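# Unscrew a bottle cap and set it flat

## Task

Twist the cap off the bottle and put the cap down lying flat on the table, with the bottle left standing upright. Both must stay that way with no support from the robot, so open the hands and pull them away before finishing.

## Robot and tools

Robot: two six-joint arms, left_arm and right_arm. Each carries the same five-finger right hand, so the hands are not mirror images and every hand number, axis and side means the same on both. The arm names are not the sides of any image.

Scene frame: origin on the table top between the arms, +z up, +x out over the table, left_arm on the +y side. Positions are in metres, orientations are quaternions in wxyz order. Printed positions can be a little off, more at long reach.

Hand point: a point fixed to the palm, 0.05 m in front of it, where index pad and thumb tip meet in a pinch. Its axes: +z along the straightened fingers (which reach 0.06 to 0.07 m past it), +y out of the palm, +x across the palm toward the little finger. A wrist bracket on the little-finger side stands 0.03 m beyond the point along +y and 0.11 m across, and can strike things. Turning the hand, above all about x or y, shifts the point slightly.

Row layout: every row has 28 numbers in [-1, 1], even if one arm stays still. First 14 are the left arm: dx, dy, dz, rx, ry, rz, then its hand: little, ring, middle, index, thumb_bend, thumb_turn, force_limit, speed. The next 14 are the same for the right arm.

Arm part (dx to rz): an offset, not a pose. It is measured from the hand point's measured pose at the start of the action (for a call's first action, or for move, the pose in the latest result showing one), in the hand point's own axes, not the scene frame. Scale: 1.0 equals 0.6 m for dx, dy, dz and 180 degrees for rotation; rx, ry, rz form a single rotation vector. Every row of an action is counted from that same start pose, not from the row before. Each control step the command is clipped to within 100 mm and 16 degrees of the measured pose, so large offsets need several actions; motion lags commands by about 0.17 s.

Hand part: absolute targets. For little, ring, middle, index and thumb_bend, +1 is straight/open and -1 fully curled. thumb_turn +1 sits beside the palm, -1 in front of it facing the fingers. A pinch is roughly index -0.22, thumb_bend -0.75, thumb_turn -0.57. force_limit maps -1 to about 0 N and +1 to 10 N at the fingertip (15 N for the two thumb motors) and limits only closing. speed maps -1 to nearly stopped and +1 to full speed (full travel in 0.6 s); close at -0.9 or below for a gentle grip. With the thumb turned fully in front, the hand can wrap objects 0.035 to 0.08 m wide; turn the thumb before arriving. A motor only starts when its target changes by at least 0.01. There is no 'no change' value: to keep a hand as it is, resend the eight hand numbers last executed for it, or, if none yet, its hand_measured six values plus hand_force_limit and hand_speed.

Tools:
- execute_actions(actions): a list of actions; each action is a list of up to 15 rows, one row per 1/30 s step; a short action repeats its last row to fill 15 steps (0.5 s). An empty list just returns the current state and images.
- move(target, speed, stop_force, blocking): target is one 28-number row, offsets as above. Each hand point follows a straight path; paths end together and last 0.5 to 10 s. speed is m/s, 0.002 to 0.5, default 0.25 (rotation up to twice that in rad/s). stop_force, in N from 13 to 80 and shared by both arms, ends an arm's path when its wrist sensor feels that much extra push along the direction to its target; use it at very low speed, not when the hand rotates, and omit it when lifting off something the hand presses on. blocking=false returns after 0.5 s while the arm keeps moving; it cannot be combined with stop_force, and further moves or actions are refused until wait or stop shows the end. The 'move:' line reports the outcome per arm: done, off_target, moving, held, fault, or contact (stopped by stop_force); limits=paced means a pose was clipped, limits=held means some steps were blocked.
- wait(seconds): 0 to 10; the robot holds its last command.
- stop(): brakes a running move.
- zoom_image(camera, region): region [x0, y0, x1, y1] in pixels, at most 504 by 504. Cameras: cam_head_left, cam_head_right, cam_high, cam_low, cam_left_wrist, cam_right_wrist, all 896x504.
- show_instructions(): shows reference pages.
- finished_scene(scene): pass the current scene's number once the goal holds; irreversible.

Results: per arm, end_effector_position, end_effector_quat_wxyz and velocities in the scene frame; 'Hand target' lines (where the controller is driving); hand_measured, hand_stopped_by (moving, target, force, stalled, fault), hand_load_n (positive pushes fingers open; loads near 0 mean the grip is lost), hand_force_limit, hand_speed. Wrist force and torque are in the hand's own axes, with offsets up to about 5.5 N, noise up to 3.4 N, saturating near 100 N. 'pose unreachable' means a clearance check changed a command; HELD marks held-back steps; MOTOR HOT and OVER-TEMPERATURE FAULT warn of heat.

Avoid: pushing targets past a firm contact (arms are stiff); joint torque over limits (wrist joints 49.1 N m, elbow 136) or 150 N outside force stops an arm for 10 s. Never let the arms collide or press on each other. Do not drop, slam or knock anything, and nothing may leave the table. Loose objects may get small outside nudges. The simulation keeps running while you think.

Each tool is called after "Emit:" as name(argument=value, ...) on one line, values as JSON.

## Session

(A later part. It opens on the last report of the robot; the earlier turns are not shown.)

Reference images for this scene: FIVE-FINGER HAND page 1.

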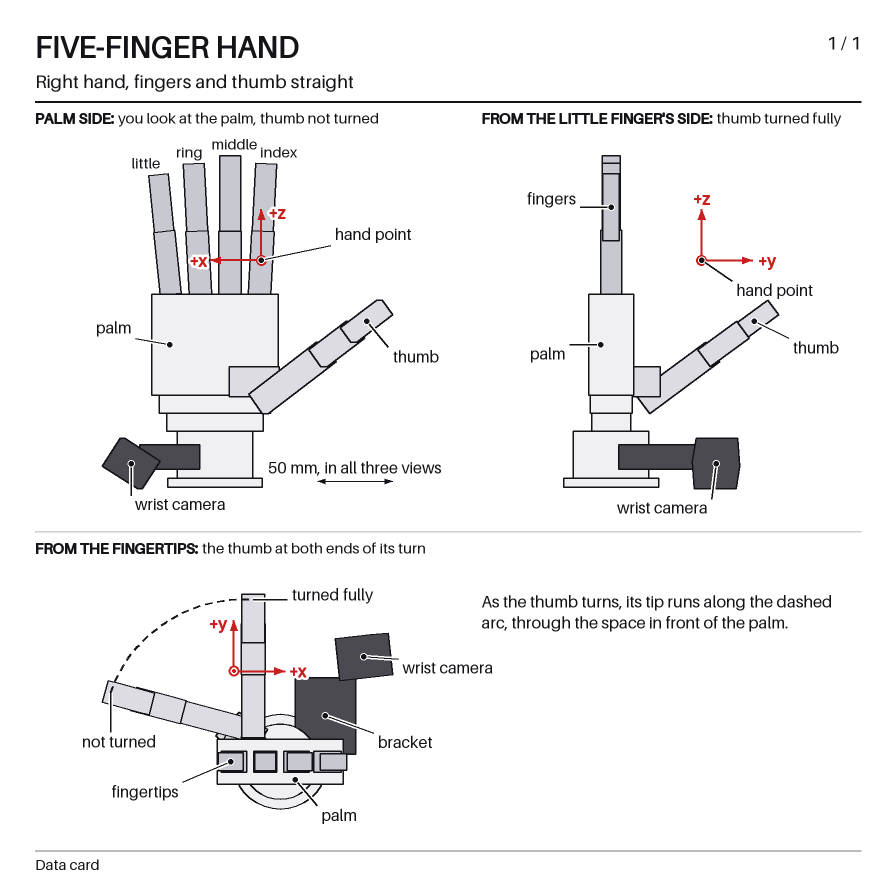

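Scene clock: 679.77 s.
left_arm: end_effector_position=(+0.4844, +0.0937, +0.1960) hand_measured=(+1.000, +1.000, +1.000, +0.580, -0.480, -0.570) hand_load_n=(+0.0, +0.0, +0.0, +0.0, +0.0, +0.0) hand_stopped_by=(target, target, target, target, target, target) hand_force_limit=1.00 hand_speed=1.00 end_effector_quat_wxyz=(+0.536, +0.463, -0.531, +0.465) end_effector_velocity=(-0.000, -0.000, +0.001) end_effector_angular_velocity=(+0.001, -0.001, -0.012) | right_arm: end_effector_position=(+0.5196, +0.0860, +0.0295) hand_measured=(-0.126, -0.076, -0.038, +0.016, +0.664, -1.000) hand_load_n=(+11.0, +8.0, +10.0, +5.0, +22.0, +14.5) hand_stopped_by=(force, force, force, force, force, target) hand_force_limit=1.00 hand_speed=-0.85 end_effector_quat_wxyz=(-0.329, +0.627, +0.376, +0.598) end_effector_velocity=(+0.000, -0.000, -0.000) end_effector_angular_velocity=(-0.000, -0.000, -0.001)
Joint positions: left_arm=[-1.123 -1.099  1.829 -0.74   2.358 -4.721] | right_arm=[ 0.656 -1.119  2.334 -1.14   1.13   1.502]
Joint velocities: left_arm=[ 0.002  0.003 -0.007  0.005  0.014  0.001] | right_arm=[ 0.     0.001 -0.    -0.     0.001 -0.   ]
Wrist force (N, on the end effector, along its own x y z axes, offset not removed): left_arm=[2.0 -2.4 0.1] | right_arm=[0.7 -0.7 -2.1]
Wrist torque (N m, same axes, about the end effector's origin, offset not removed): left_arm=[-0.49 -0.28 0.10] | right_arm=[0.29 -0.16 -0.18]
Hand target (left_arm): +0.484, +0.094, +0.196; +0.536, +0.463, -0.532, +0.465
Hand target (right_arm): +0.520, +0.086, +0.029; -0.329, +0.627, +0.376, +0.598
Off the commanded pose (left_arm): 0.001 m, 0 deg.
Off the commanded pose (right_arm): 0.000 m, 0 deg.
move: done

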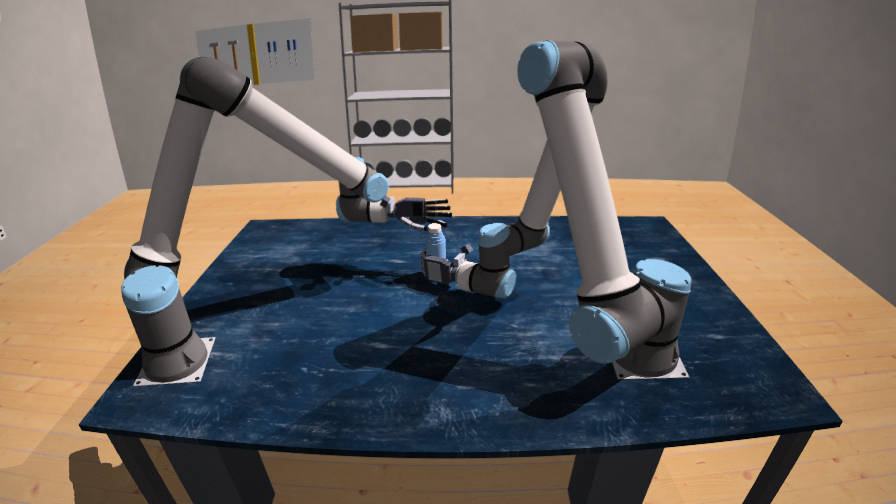

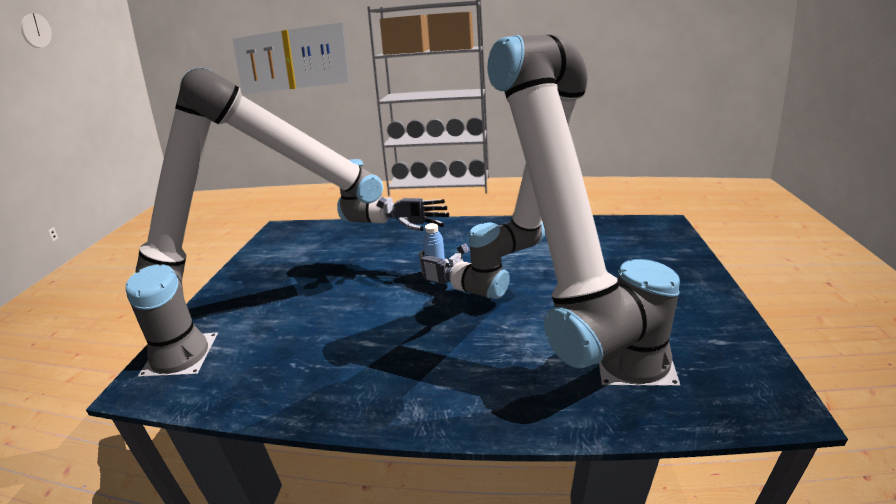

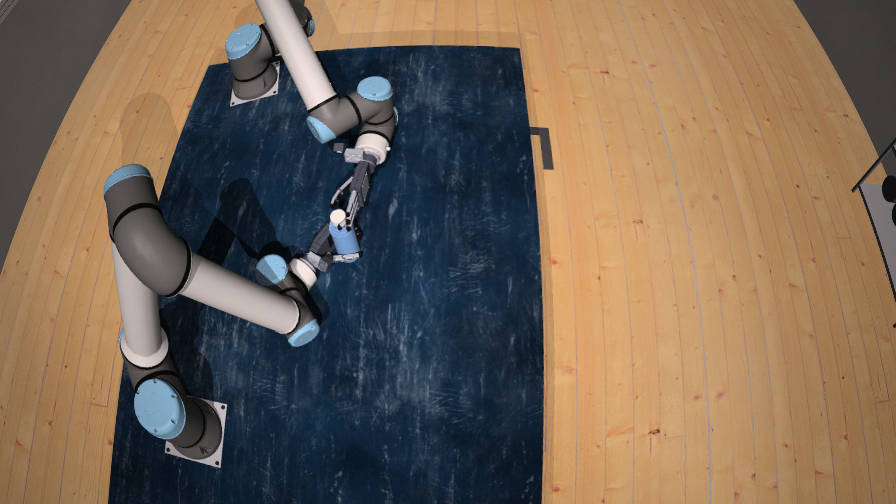

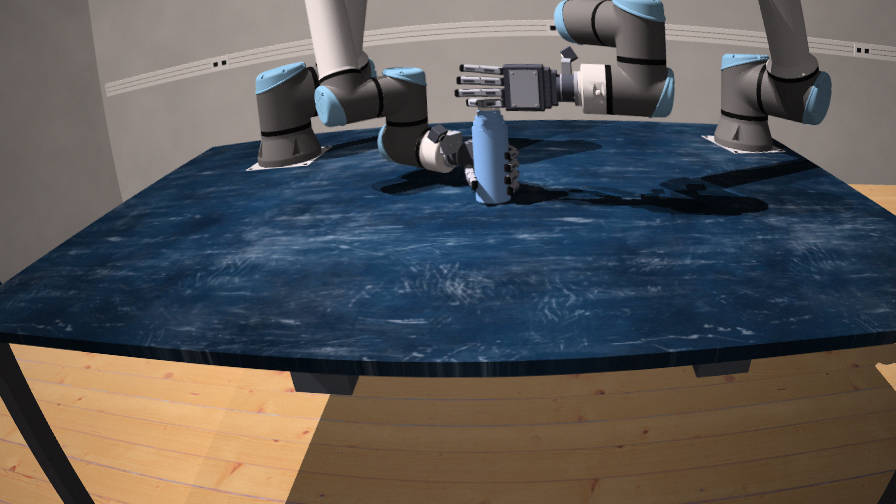

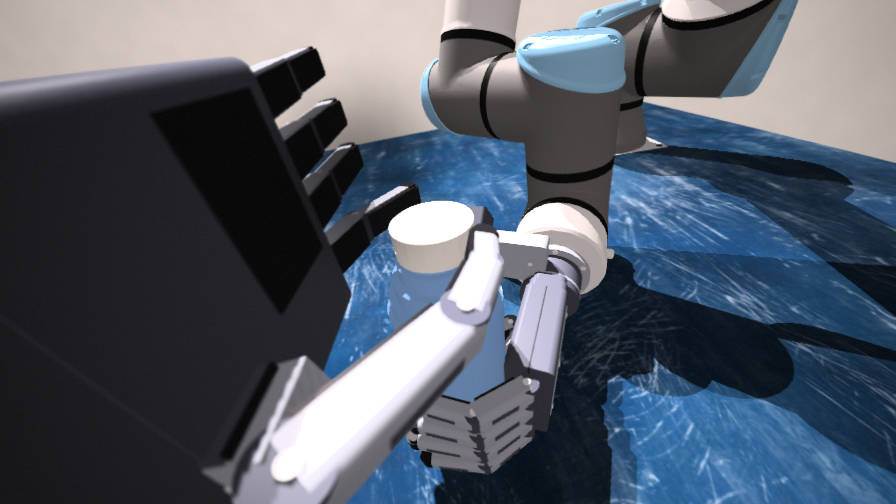

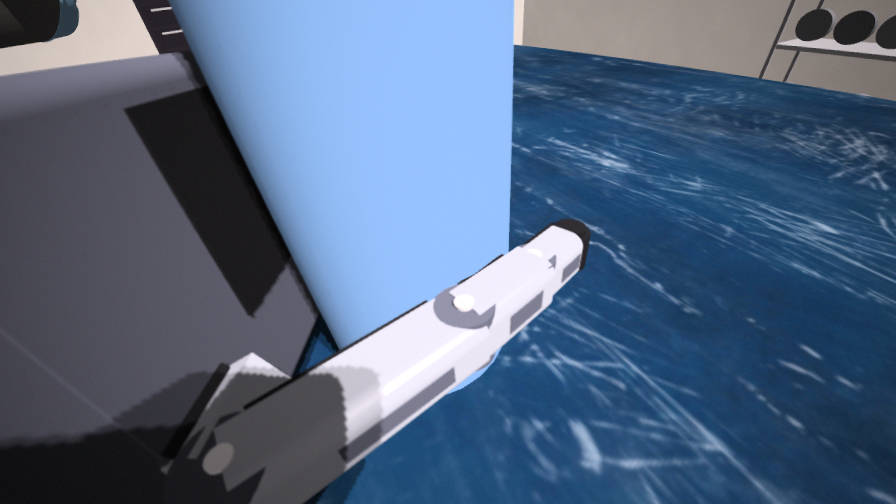

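Emit:
move(target=[0,0,0,0,0,0,1,1,1,-0.55,-0.9,-0.57,0.7,-0.86, 0,0,0,0,0,0,-1,-1,-1,-0.98,-0.4,-1,1,-0.85])

Emit:
move(target=[0.0007,0.0103,0.0173,0.189,0,0,1,1,1,-0.55,-0.9,-0.57,0.7,-0.86, 0,0,0,0,0,0,-1,-1,-1,-0.98,-0.4,-1,1,-0.85], speed=0.5)

Emit:
move(target=[0.0007,0.0103,0.0173,0.189,0,0,1,1,1,-0.55,-0.9,-0.57,0.7,-0.86, 0,0,0,0,0,0,-1,-1,-1,-0.98,-0.4,-1,1,-0.85], speed=0.5)

Scene clock: 691.23 s.
left_arm: end_effector_position=(+0.4844, +0.0937, +0.1960) hand_measured=(+1.000, +1.000, +1.000, +0.436, -0.798, -0.570) hand_load_n=(+0.0, +0.0, +0.0, +15.0, +12.0, -1.0) hand_stopped_by=(target, target, target, force, force, target) hand_force_limit=0.70 hand_speed=-0.86 end_effector_quat_wxyz=(+0.536, +0.463, -0.531, +0.465) end_effector_velocity=(-0.000, +0.000, -0.001) end_effector_angular_velocity=(+0.001, +0.000, -0.000) | right_arm: end_effector_position=(+0.5196, +0.0860, +0.0295) hand_measured=(-0.126, -0.076, -0.038, +0.016, +0.664, -1.000) hand_load_n=(+11.5, +9.0, +10.0, +4.0, +22.0, +8.0) hand_stopped_by=(force, force, force, force, force, target) hand_force_limit=1.00 hand_speed=-0.85 end_effector_quat_wxyz=(-0.329, +0.627, +0.376, +0.598) end_effector_velocity=(+0.000, +0.000, +0.001) end_effector_angular_velocity=(+0.001, -0.002, +0.000)
Joint positions: left_arm=[-1.123 -1.099  1.829 -0.74   2.358 -4.721] | right_arm=[ 0.656 -1.119  2.334 -1.14   1.13   1.502]
Joint velocities: left_arm=[-0.     0.001  0.001  0.    -0.     0.001] | right_arm=[ 0.    -0.001 -0.001  0.    -0.    -0.001]
Wrist force (N, on the end effector, along its own x y z axes, offset not removed): left_arm=[-5.8 -7.0 7.9] | right_arm=[-4.1 -8.9 4.4]
Wrist torque (N m, same axes, about the end effector's origin, offset not removed): left_arm=[-0.61 0.89 -0.47] | right_arm=[-0.75 0.09 -1.16]
Hand target (left_arm): +0.484, +0.094, +0.196; +0.536, +0.463, -0.531, +0.465
Hand target (right_arm): +0.520, +0.086, +0.029; -0.329, +0.627, +0.376, +0.598
Off the commanded pose (left_arm): 0.000 m, 0 deg.
Off the commanded pose (right_arm): 0.000 m, 0 deg.
move: done

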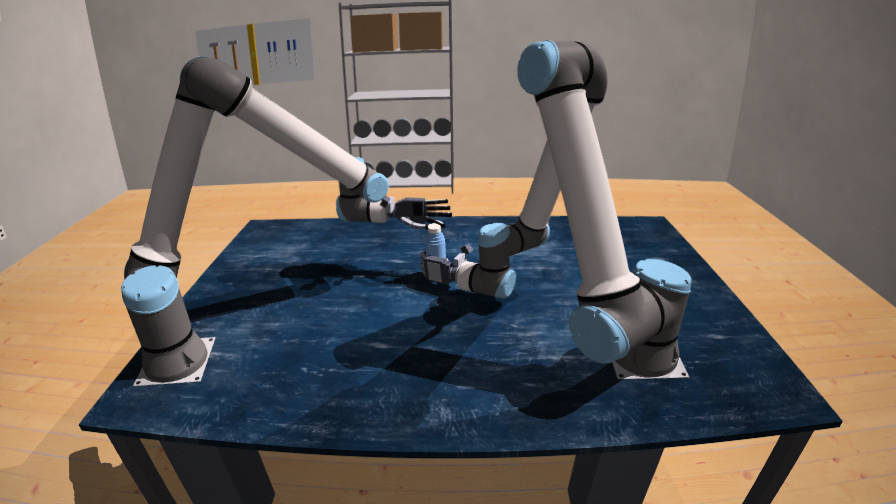

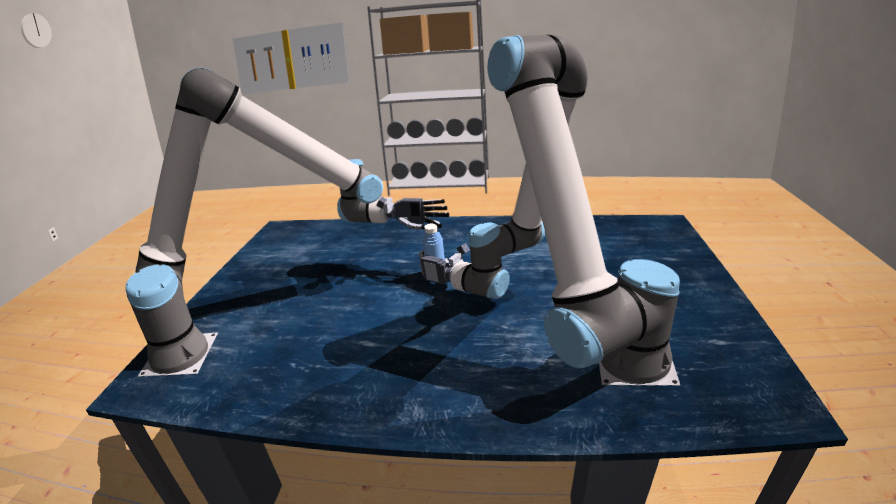

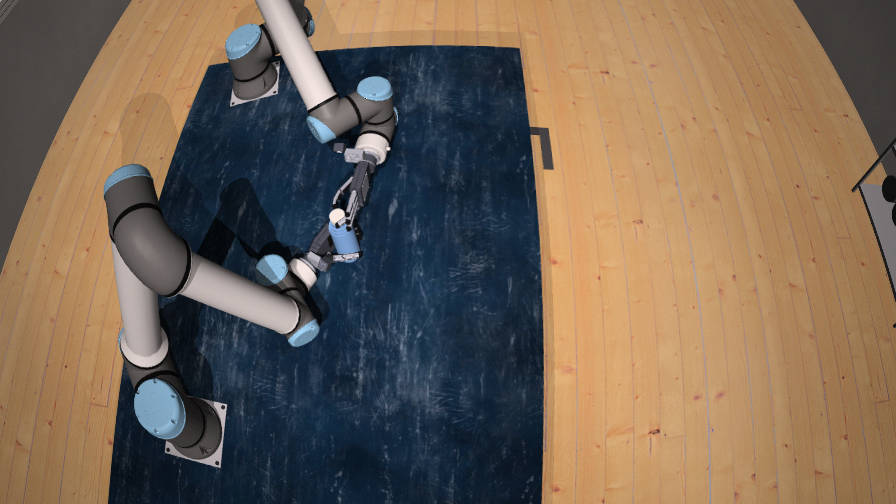

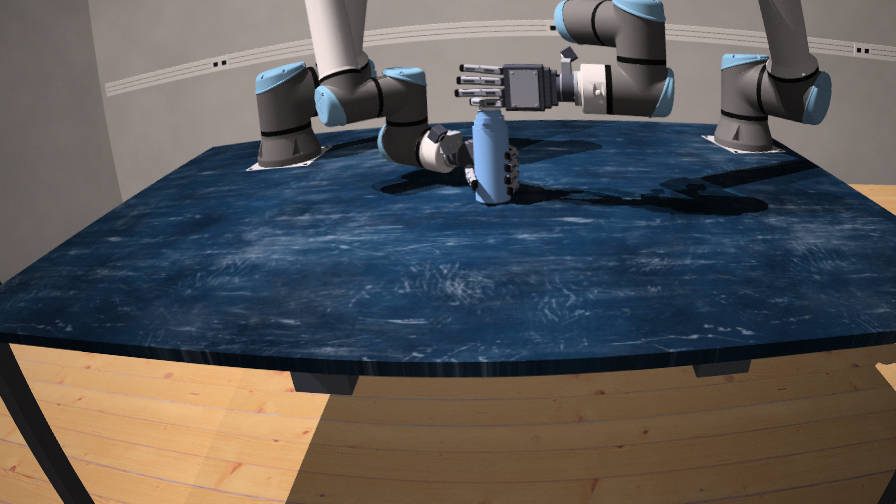

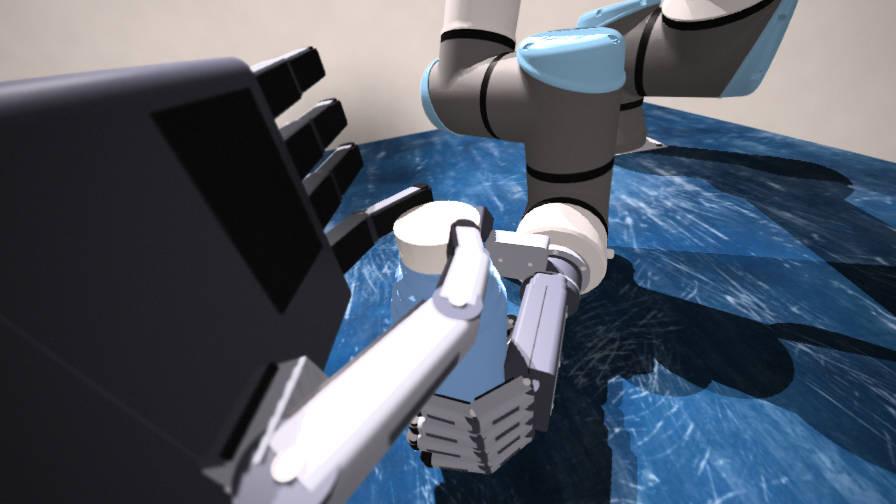

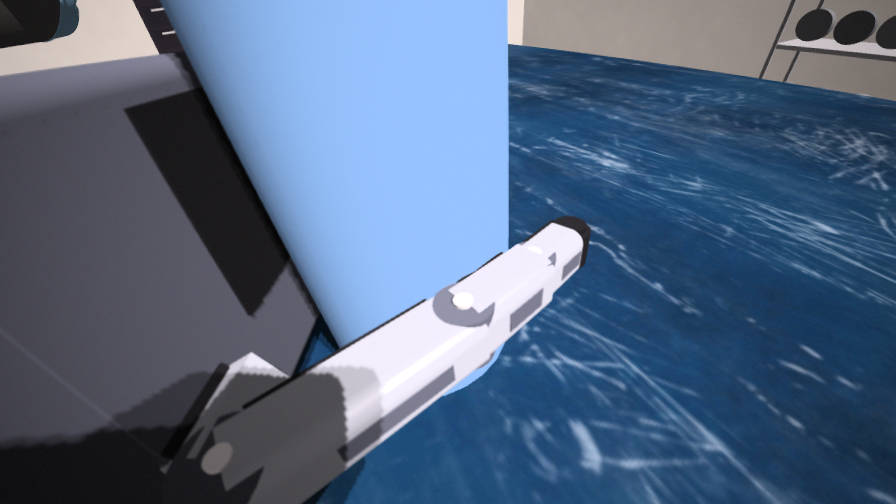

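Scene clock: 692.53 s.
left_arm: end_effector_position=(+0.4767, +0.0844, +0.1967) hand_measured=(+1.000, +1.000, +1.000, +0.450, -0.800, -0.570) hand_load_n=(+0.0, +0.0, +0.0, +7.0, +7.5, -2.5) hand_stopped_by=(target, target, target, force, force, target) hand_force_limit=0.70 hand_speed=-0.86 end_effector_quat_wxyz=(+0.377, +0.599, -0.372, +0.600) end_effector_velocity=(+0.001, -0.001, +0.000) end_effector_angular_velocity=(-0.001, -0.002, +0.013) | right_arm: end_effector_position=(+0.5196, +0.0859, +0.0295) hand_measured=(-0.124, -0.076, -0.038, +0.016, +0.664, -1.000) hand_load_n=(+8.0, +7.0, +9.5, +5.5, +20.5, +12.0) hand_stopped_by=(force, force, force, force, force, target) hand_force_limit=1.00 hand_speed=-0.85 end_effector_quat_wxyz=(-0.329, +0.627, +0.376, +0.598) end_effector_velocity=(-0.001, -0.001, +0.000) end_effector_angular_velocity=(-0.001, +0.000, -0.001)
Joint positions: left_arm=[-1.347 -1.257  2.077 -0.825  1.542 -4.718] | right_arm=[ 0.656 -1.119  2.334 -1.14   1.13   1.502]
Joint velocities: left_arm=[-0.006 -0.001  0.002 -0.002 -0.019  0.001] | right_arm=[ 0.    -0.001  0.001  0.     0.001 -0.   ]
Wrist force (N, on the end effector, along its own x y z axes, offset not removed): left_arm=[-4.2 2.4 -3.3] | right_arm=[-2.4 1.7 0.6]
Wrist torque (N m, same axes, about the end effector's origin, offset not removed): left_arm=[0.39 0.60 -0.28] | right_arm=[-0.10 0.17 0.11]
Hand target (left_arm): +0.477, +0.084, +0.197; +0.377, +0.599, -0.372, +0.600
Hand target (right_arm): +0.520, +0.086, +0.029; -0.329, +0.627, +0.376, +0.598
Off the commanded pose (left_arm): 0.000 m, 0 deg.
Off the commanded pose (right_arm): 0.000 m, 0 deg.
move: done

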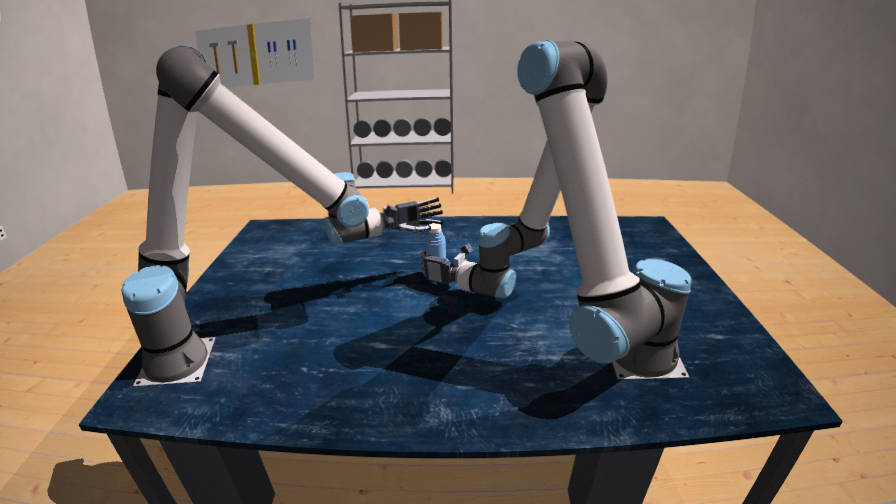

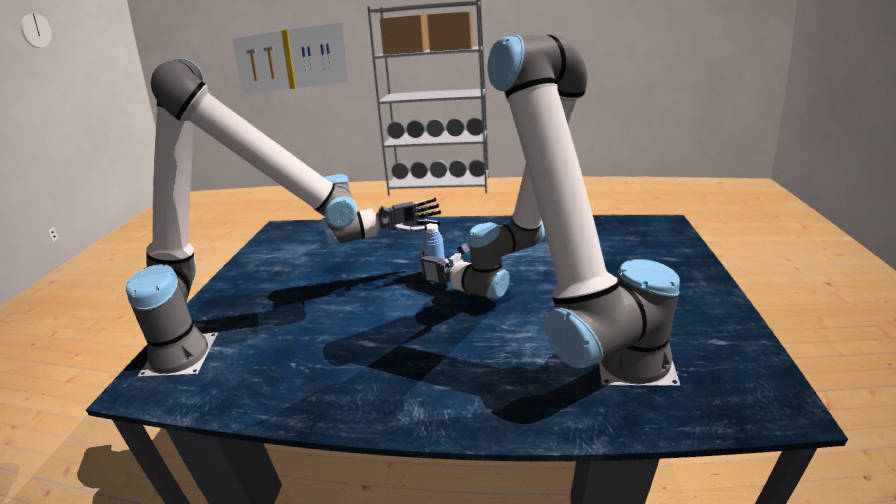

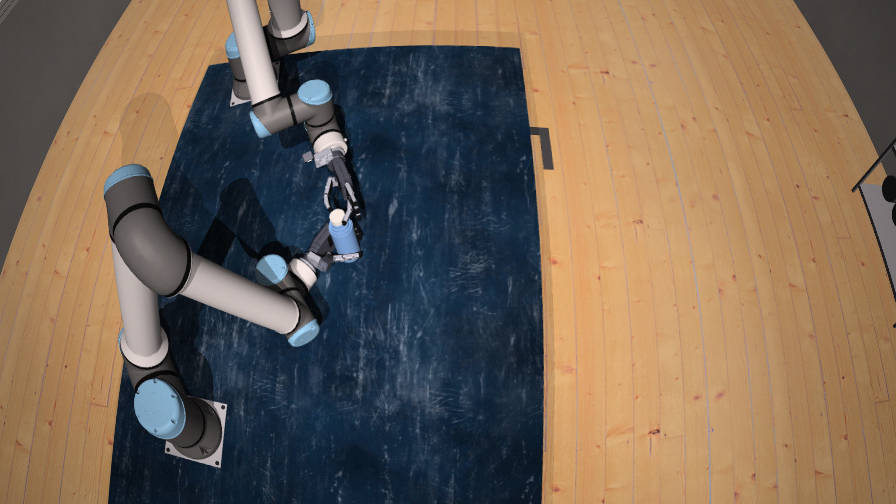

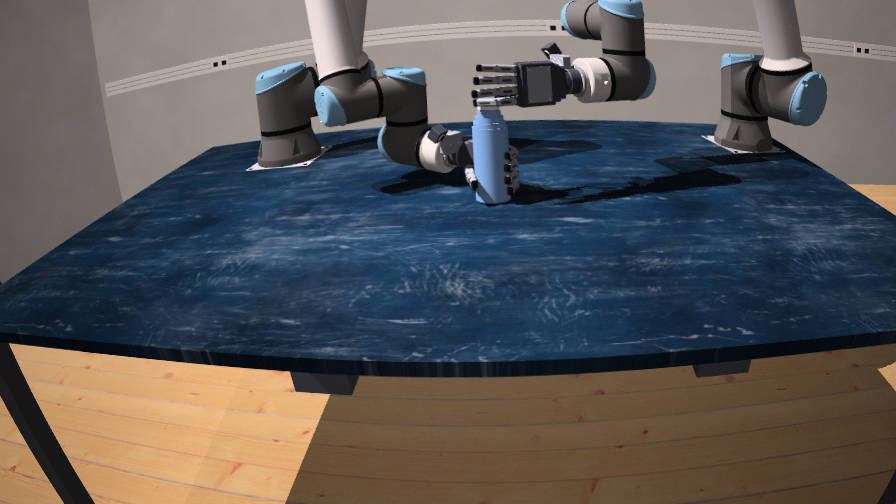

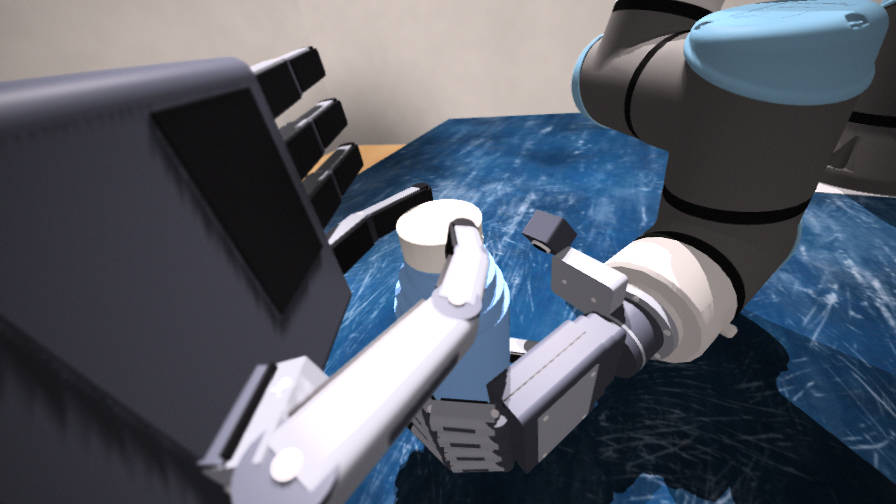

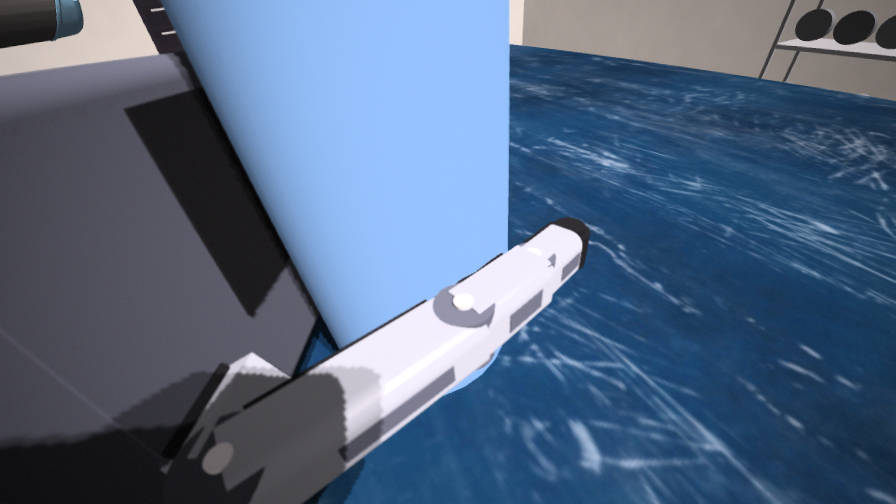

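Scene clock: 693.83 s.
left_arm: end_effector_position=(+0.4752, +0.0725, +0.1971) hand_measured=(+1.000, +1.000, +1.000, +0.448, -0.800, -0.570) hand_load_n=(+0.0, +0.0, +0.0, +4.0, +6.5, -3.0) hand_stopped_by=(target, target, target, force, force, target) hand_force_limit=0.70 hand_speed=-0.86 end_effector_quat_wxyz=(+0.186, +0.683, -0.180, +0.683) end_effector_velocity=(+0.001, -0.000, -0.001) end_effector_angular_velocity=(+0.001, +0.001, +0.011) | right_arm: end_effector_position=(+0.5196, +0.0859, +0.0295) hand_measured=(-0.126, -0.076, -0.038, +0.016, +0.664, -1.000) hand_load_n=(+8.5, +6.0, +9.0, +5.0, +21.5, +12.0) hand_stopped_by=(force, force, force, force, force, target) hand_force_limit=1.00 hand_speed=-0.85 end_effector_quat_wxyz=(-0.329, +0.627, +0.376, +0.598) end_effector_velocity=(+0.000, +0.000, +0.001) end_effector_angular_velocity=(+0.001, +0.000, -0.000)
Joint positions: left_arm=[-1.623 -1.257  2.074 -0.819  0.673 -4.719] | right_arm=[ 0.656 -1.119  2.334 -1.14   1.13   1.502]
Joint velocities: left_arm=[-0.003  0.003 -0.004  0.002 -0.014 -0.001] | right_arm=[ 0.    -0.001 -0.    -0.     0.     0.001]
Wrist force (N, on the end effector, along its own x y z axes, offset not removed): left_arm=[2.1 3.9 -4.3] | right_arm=[2.9 3.8 -2.0]
Wrist torque (N m, same axes, about the end effector's origin, offset not removed): left_arm=[0.07 -0.01 -0.04] | right_arm=[0.32 -1.60 1.12]
Hand target (left_arm): +0.475, +0.072, +0.197; +0.186, +0.683, -0.180, +0.683
Hand target (right_arm): +0.520, +0.086, +0.029; -0.329, +0.627, +0.376, +0.598
Off the commanded pose (left_arm): 0.000 m, 0 deg.
Off the commanded pose (right_arm): 0.000 m, 0 deg.
move: done

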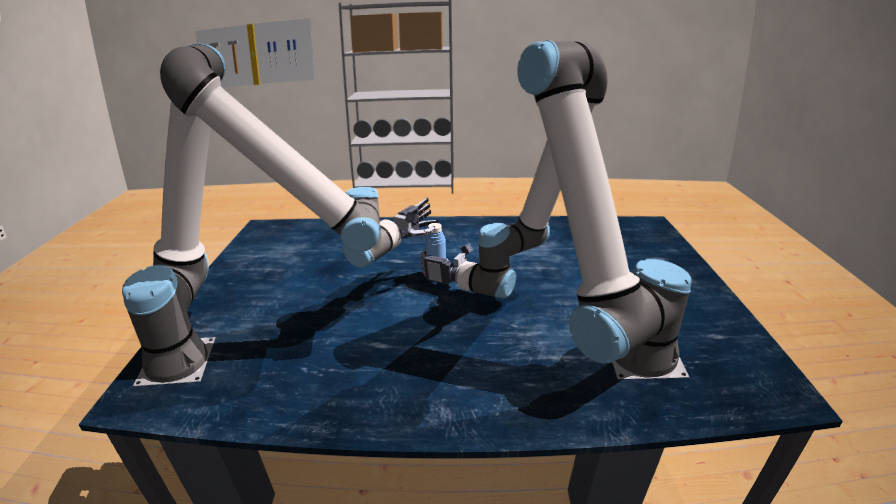

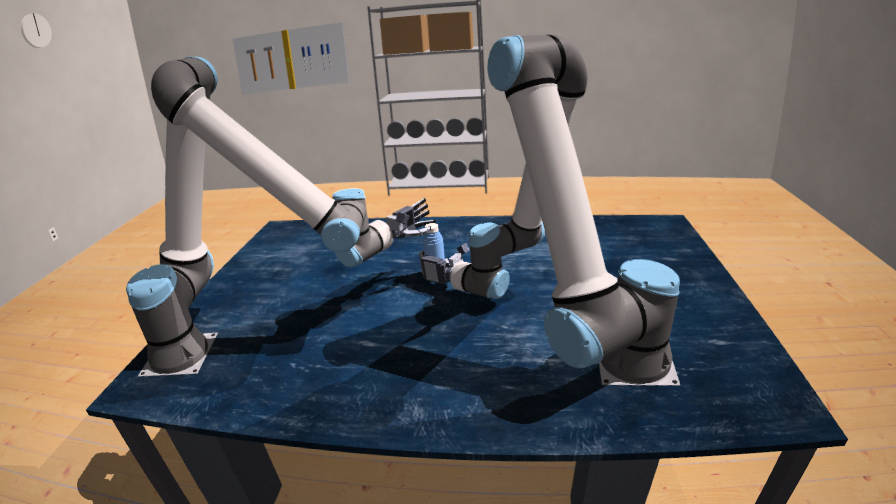

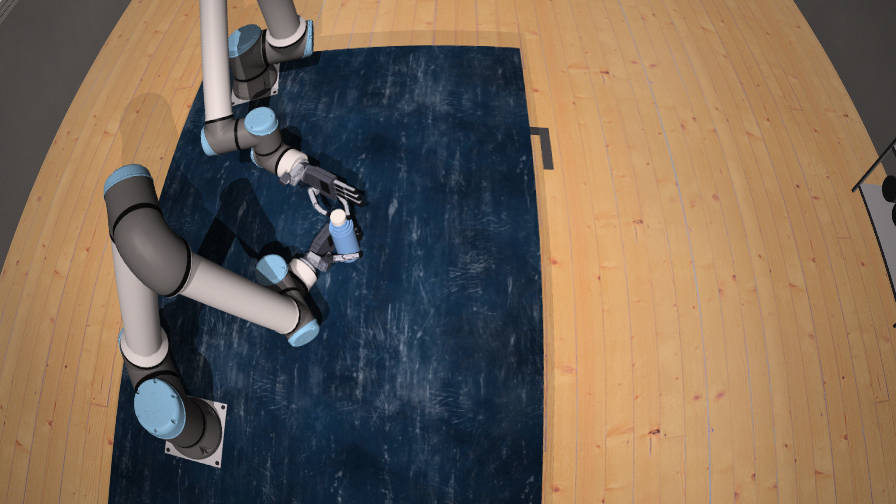

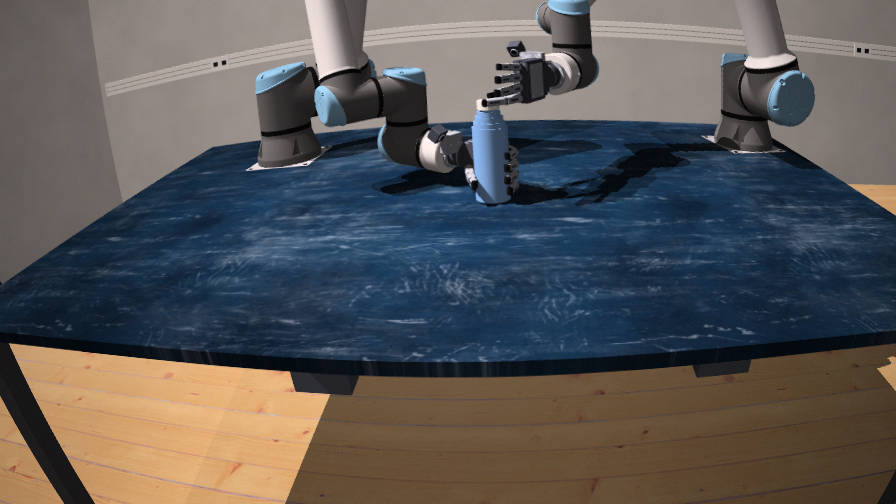

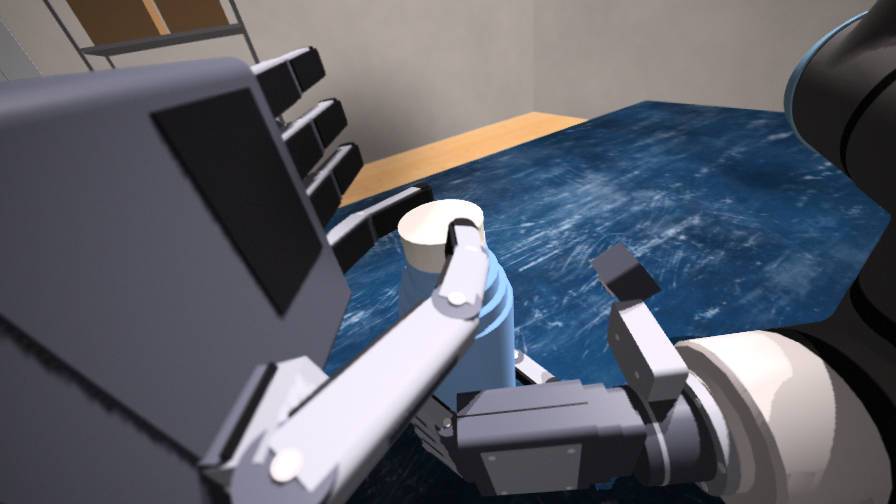

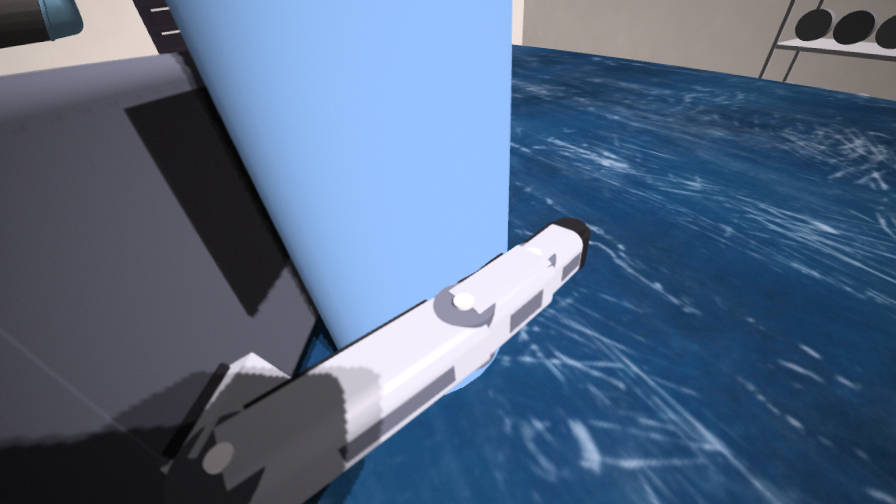

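Emit:
zoom_image(camera="cam_low", region=[450,60,550,140])

Emit:
zoom_image(camera="cam_high", region=[290,170,390,270])

Emit:
zoom_image(camera="cam_head_left", region=[395,195,475,275])

Region (450, 60, 550, 140) of cam_low's 896x504 image, scaled by 5.040, with more detail than that image has; it fills the top 403 rows of this view, and the rest is white.

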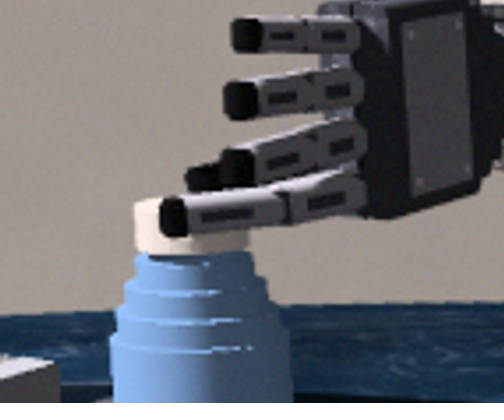

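Region (290, 170, 390, 270) of cam_high's 896x504 image, scaled by 5.040, with more detail than that image has.

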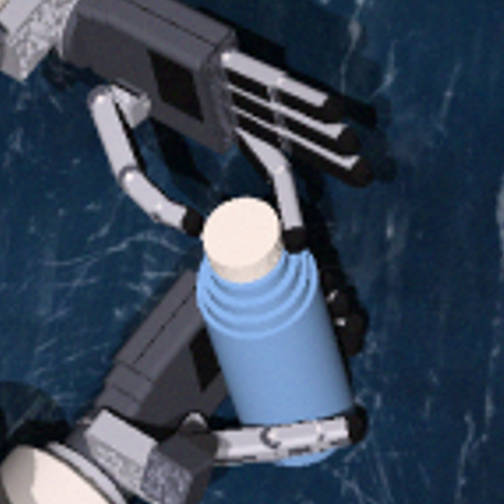

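Region (395, 195, 475, 275) of cam_head_left's 896x504 image, scaled by 6.300, with more detail than that image has.

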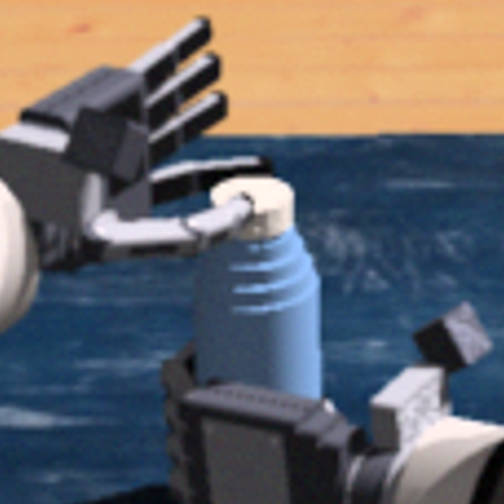

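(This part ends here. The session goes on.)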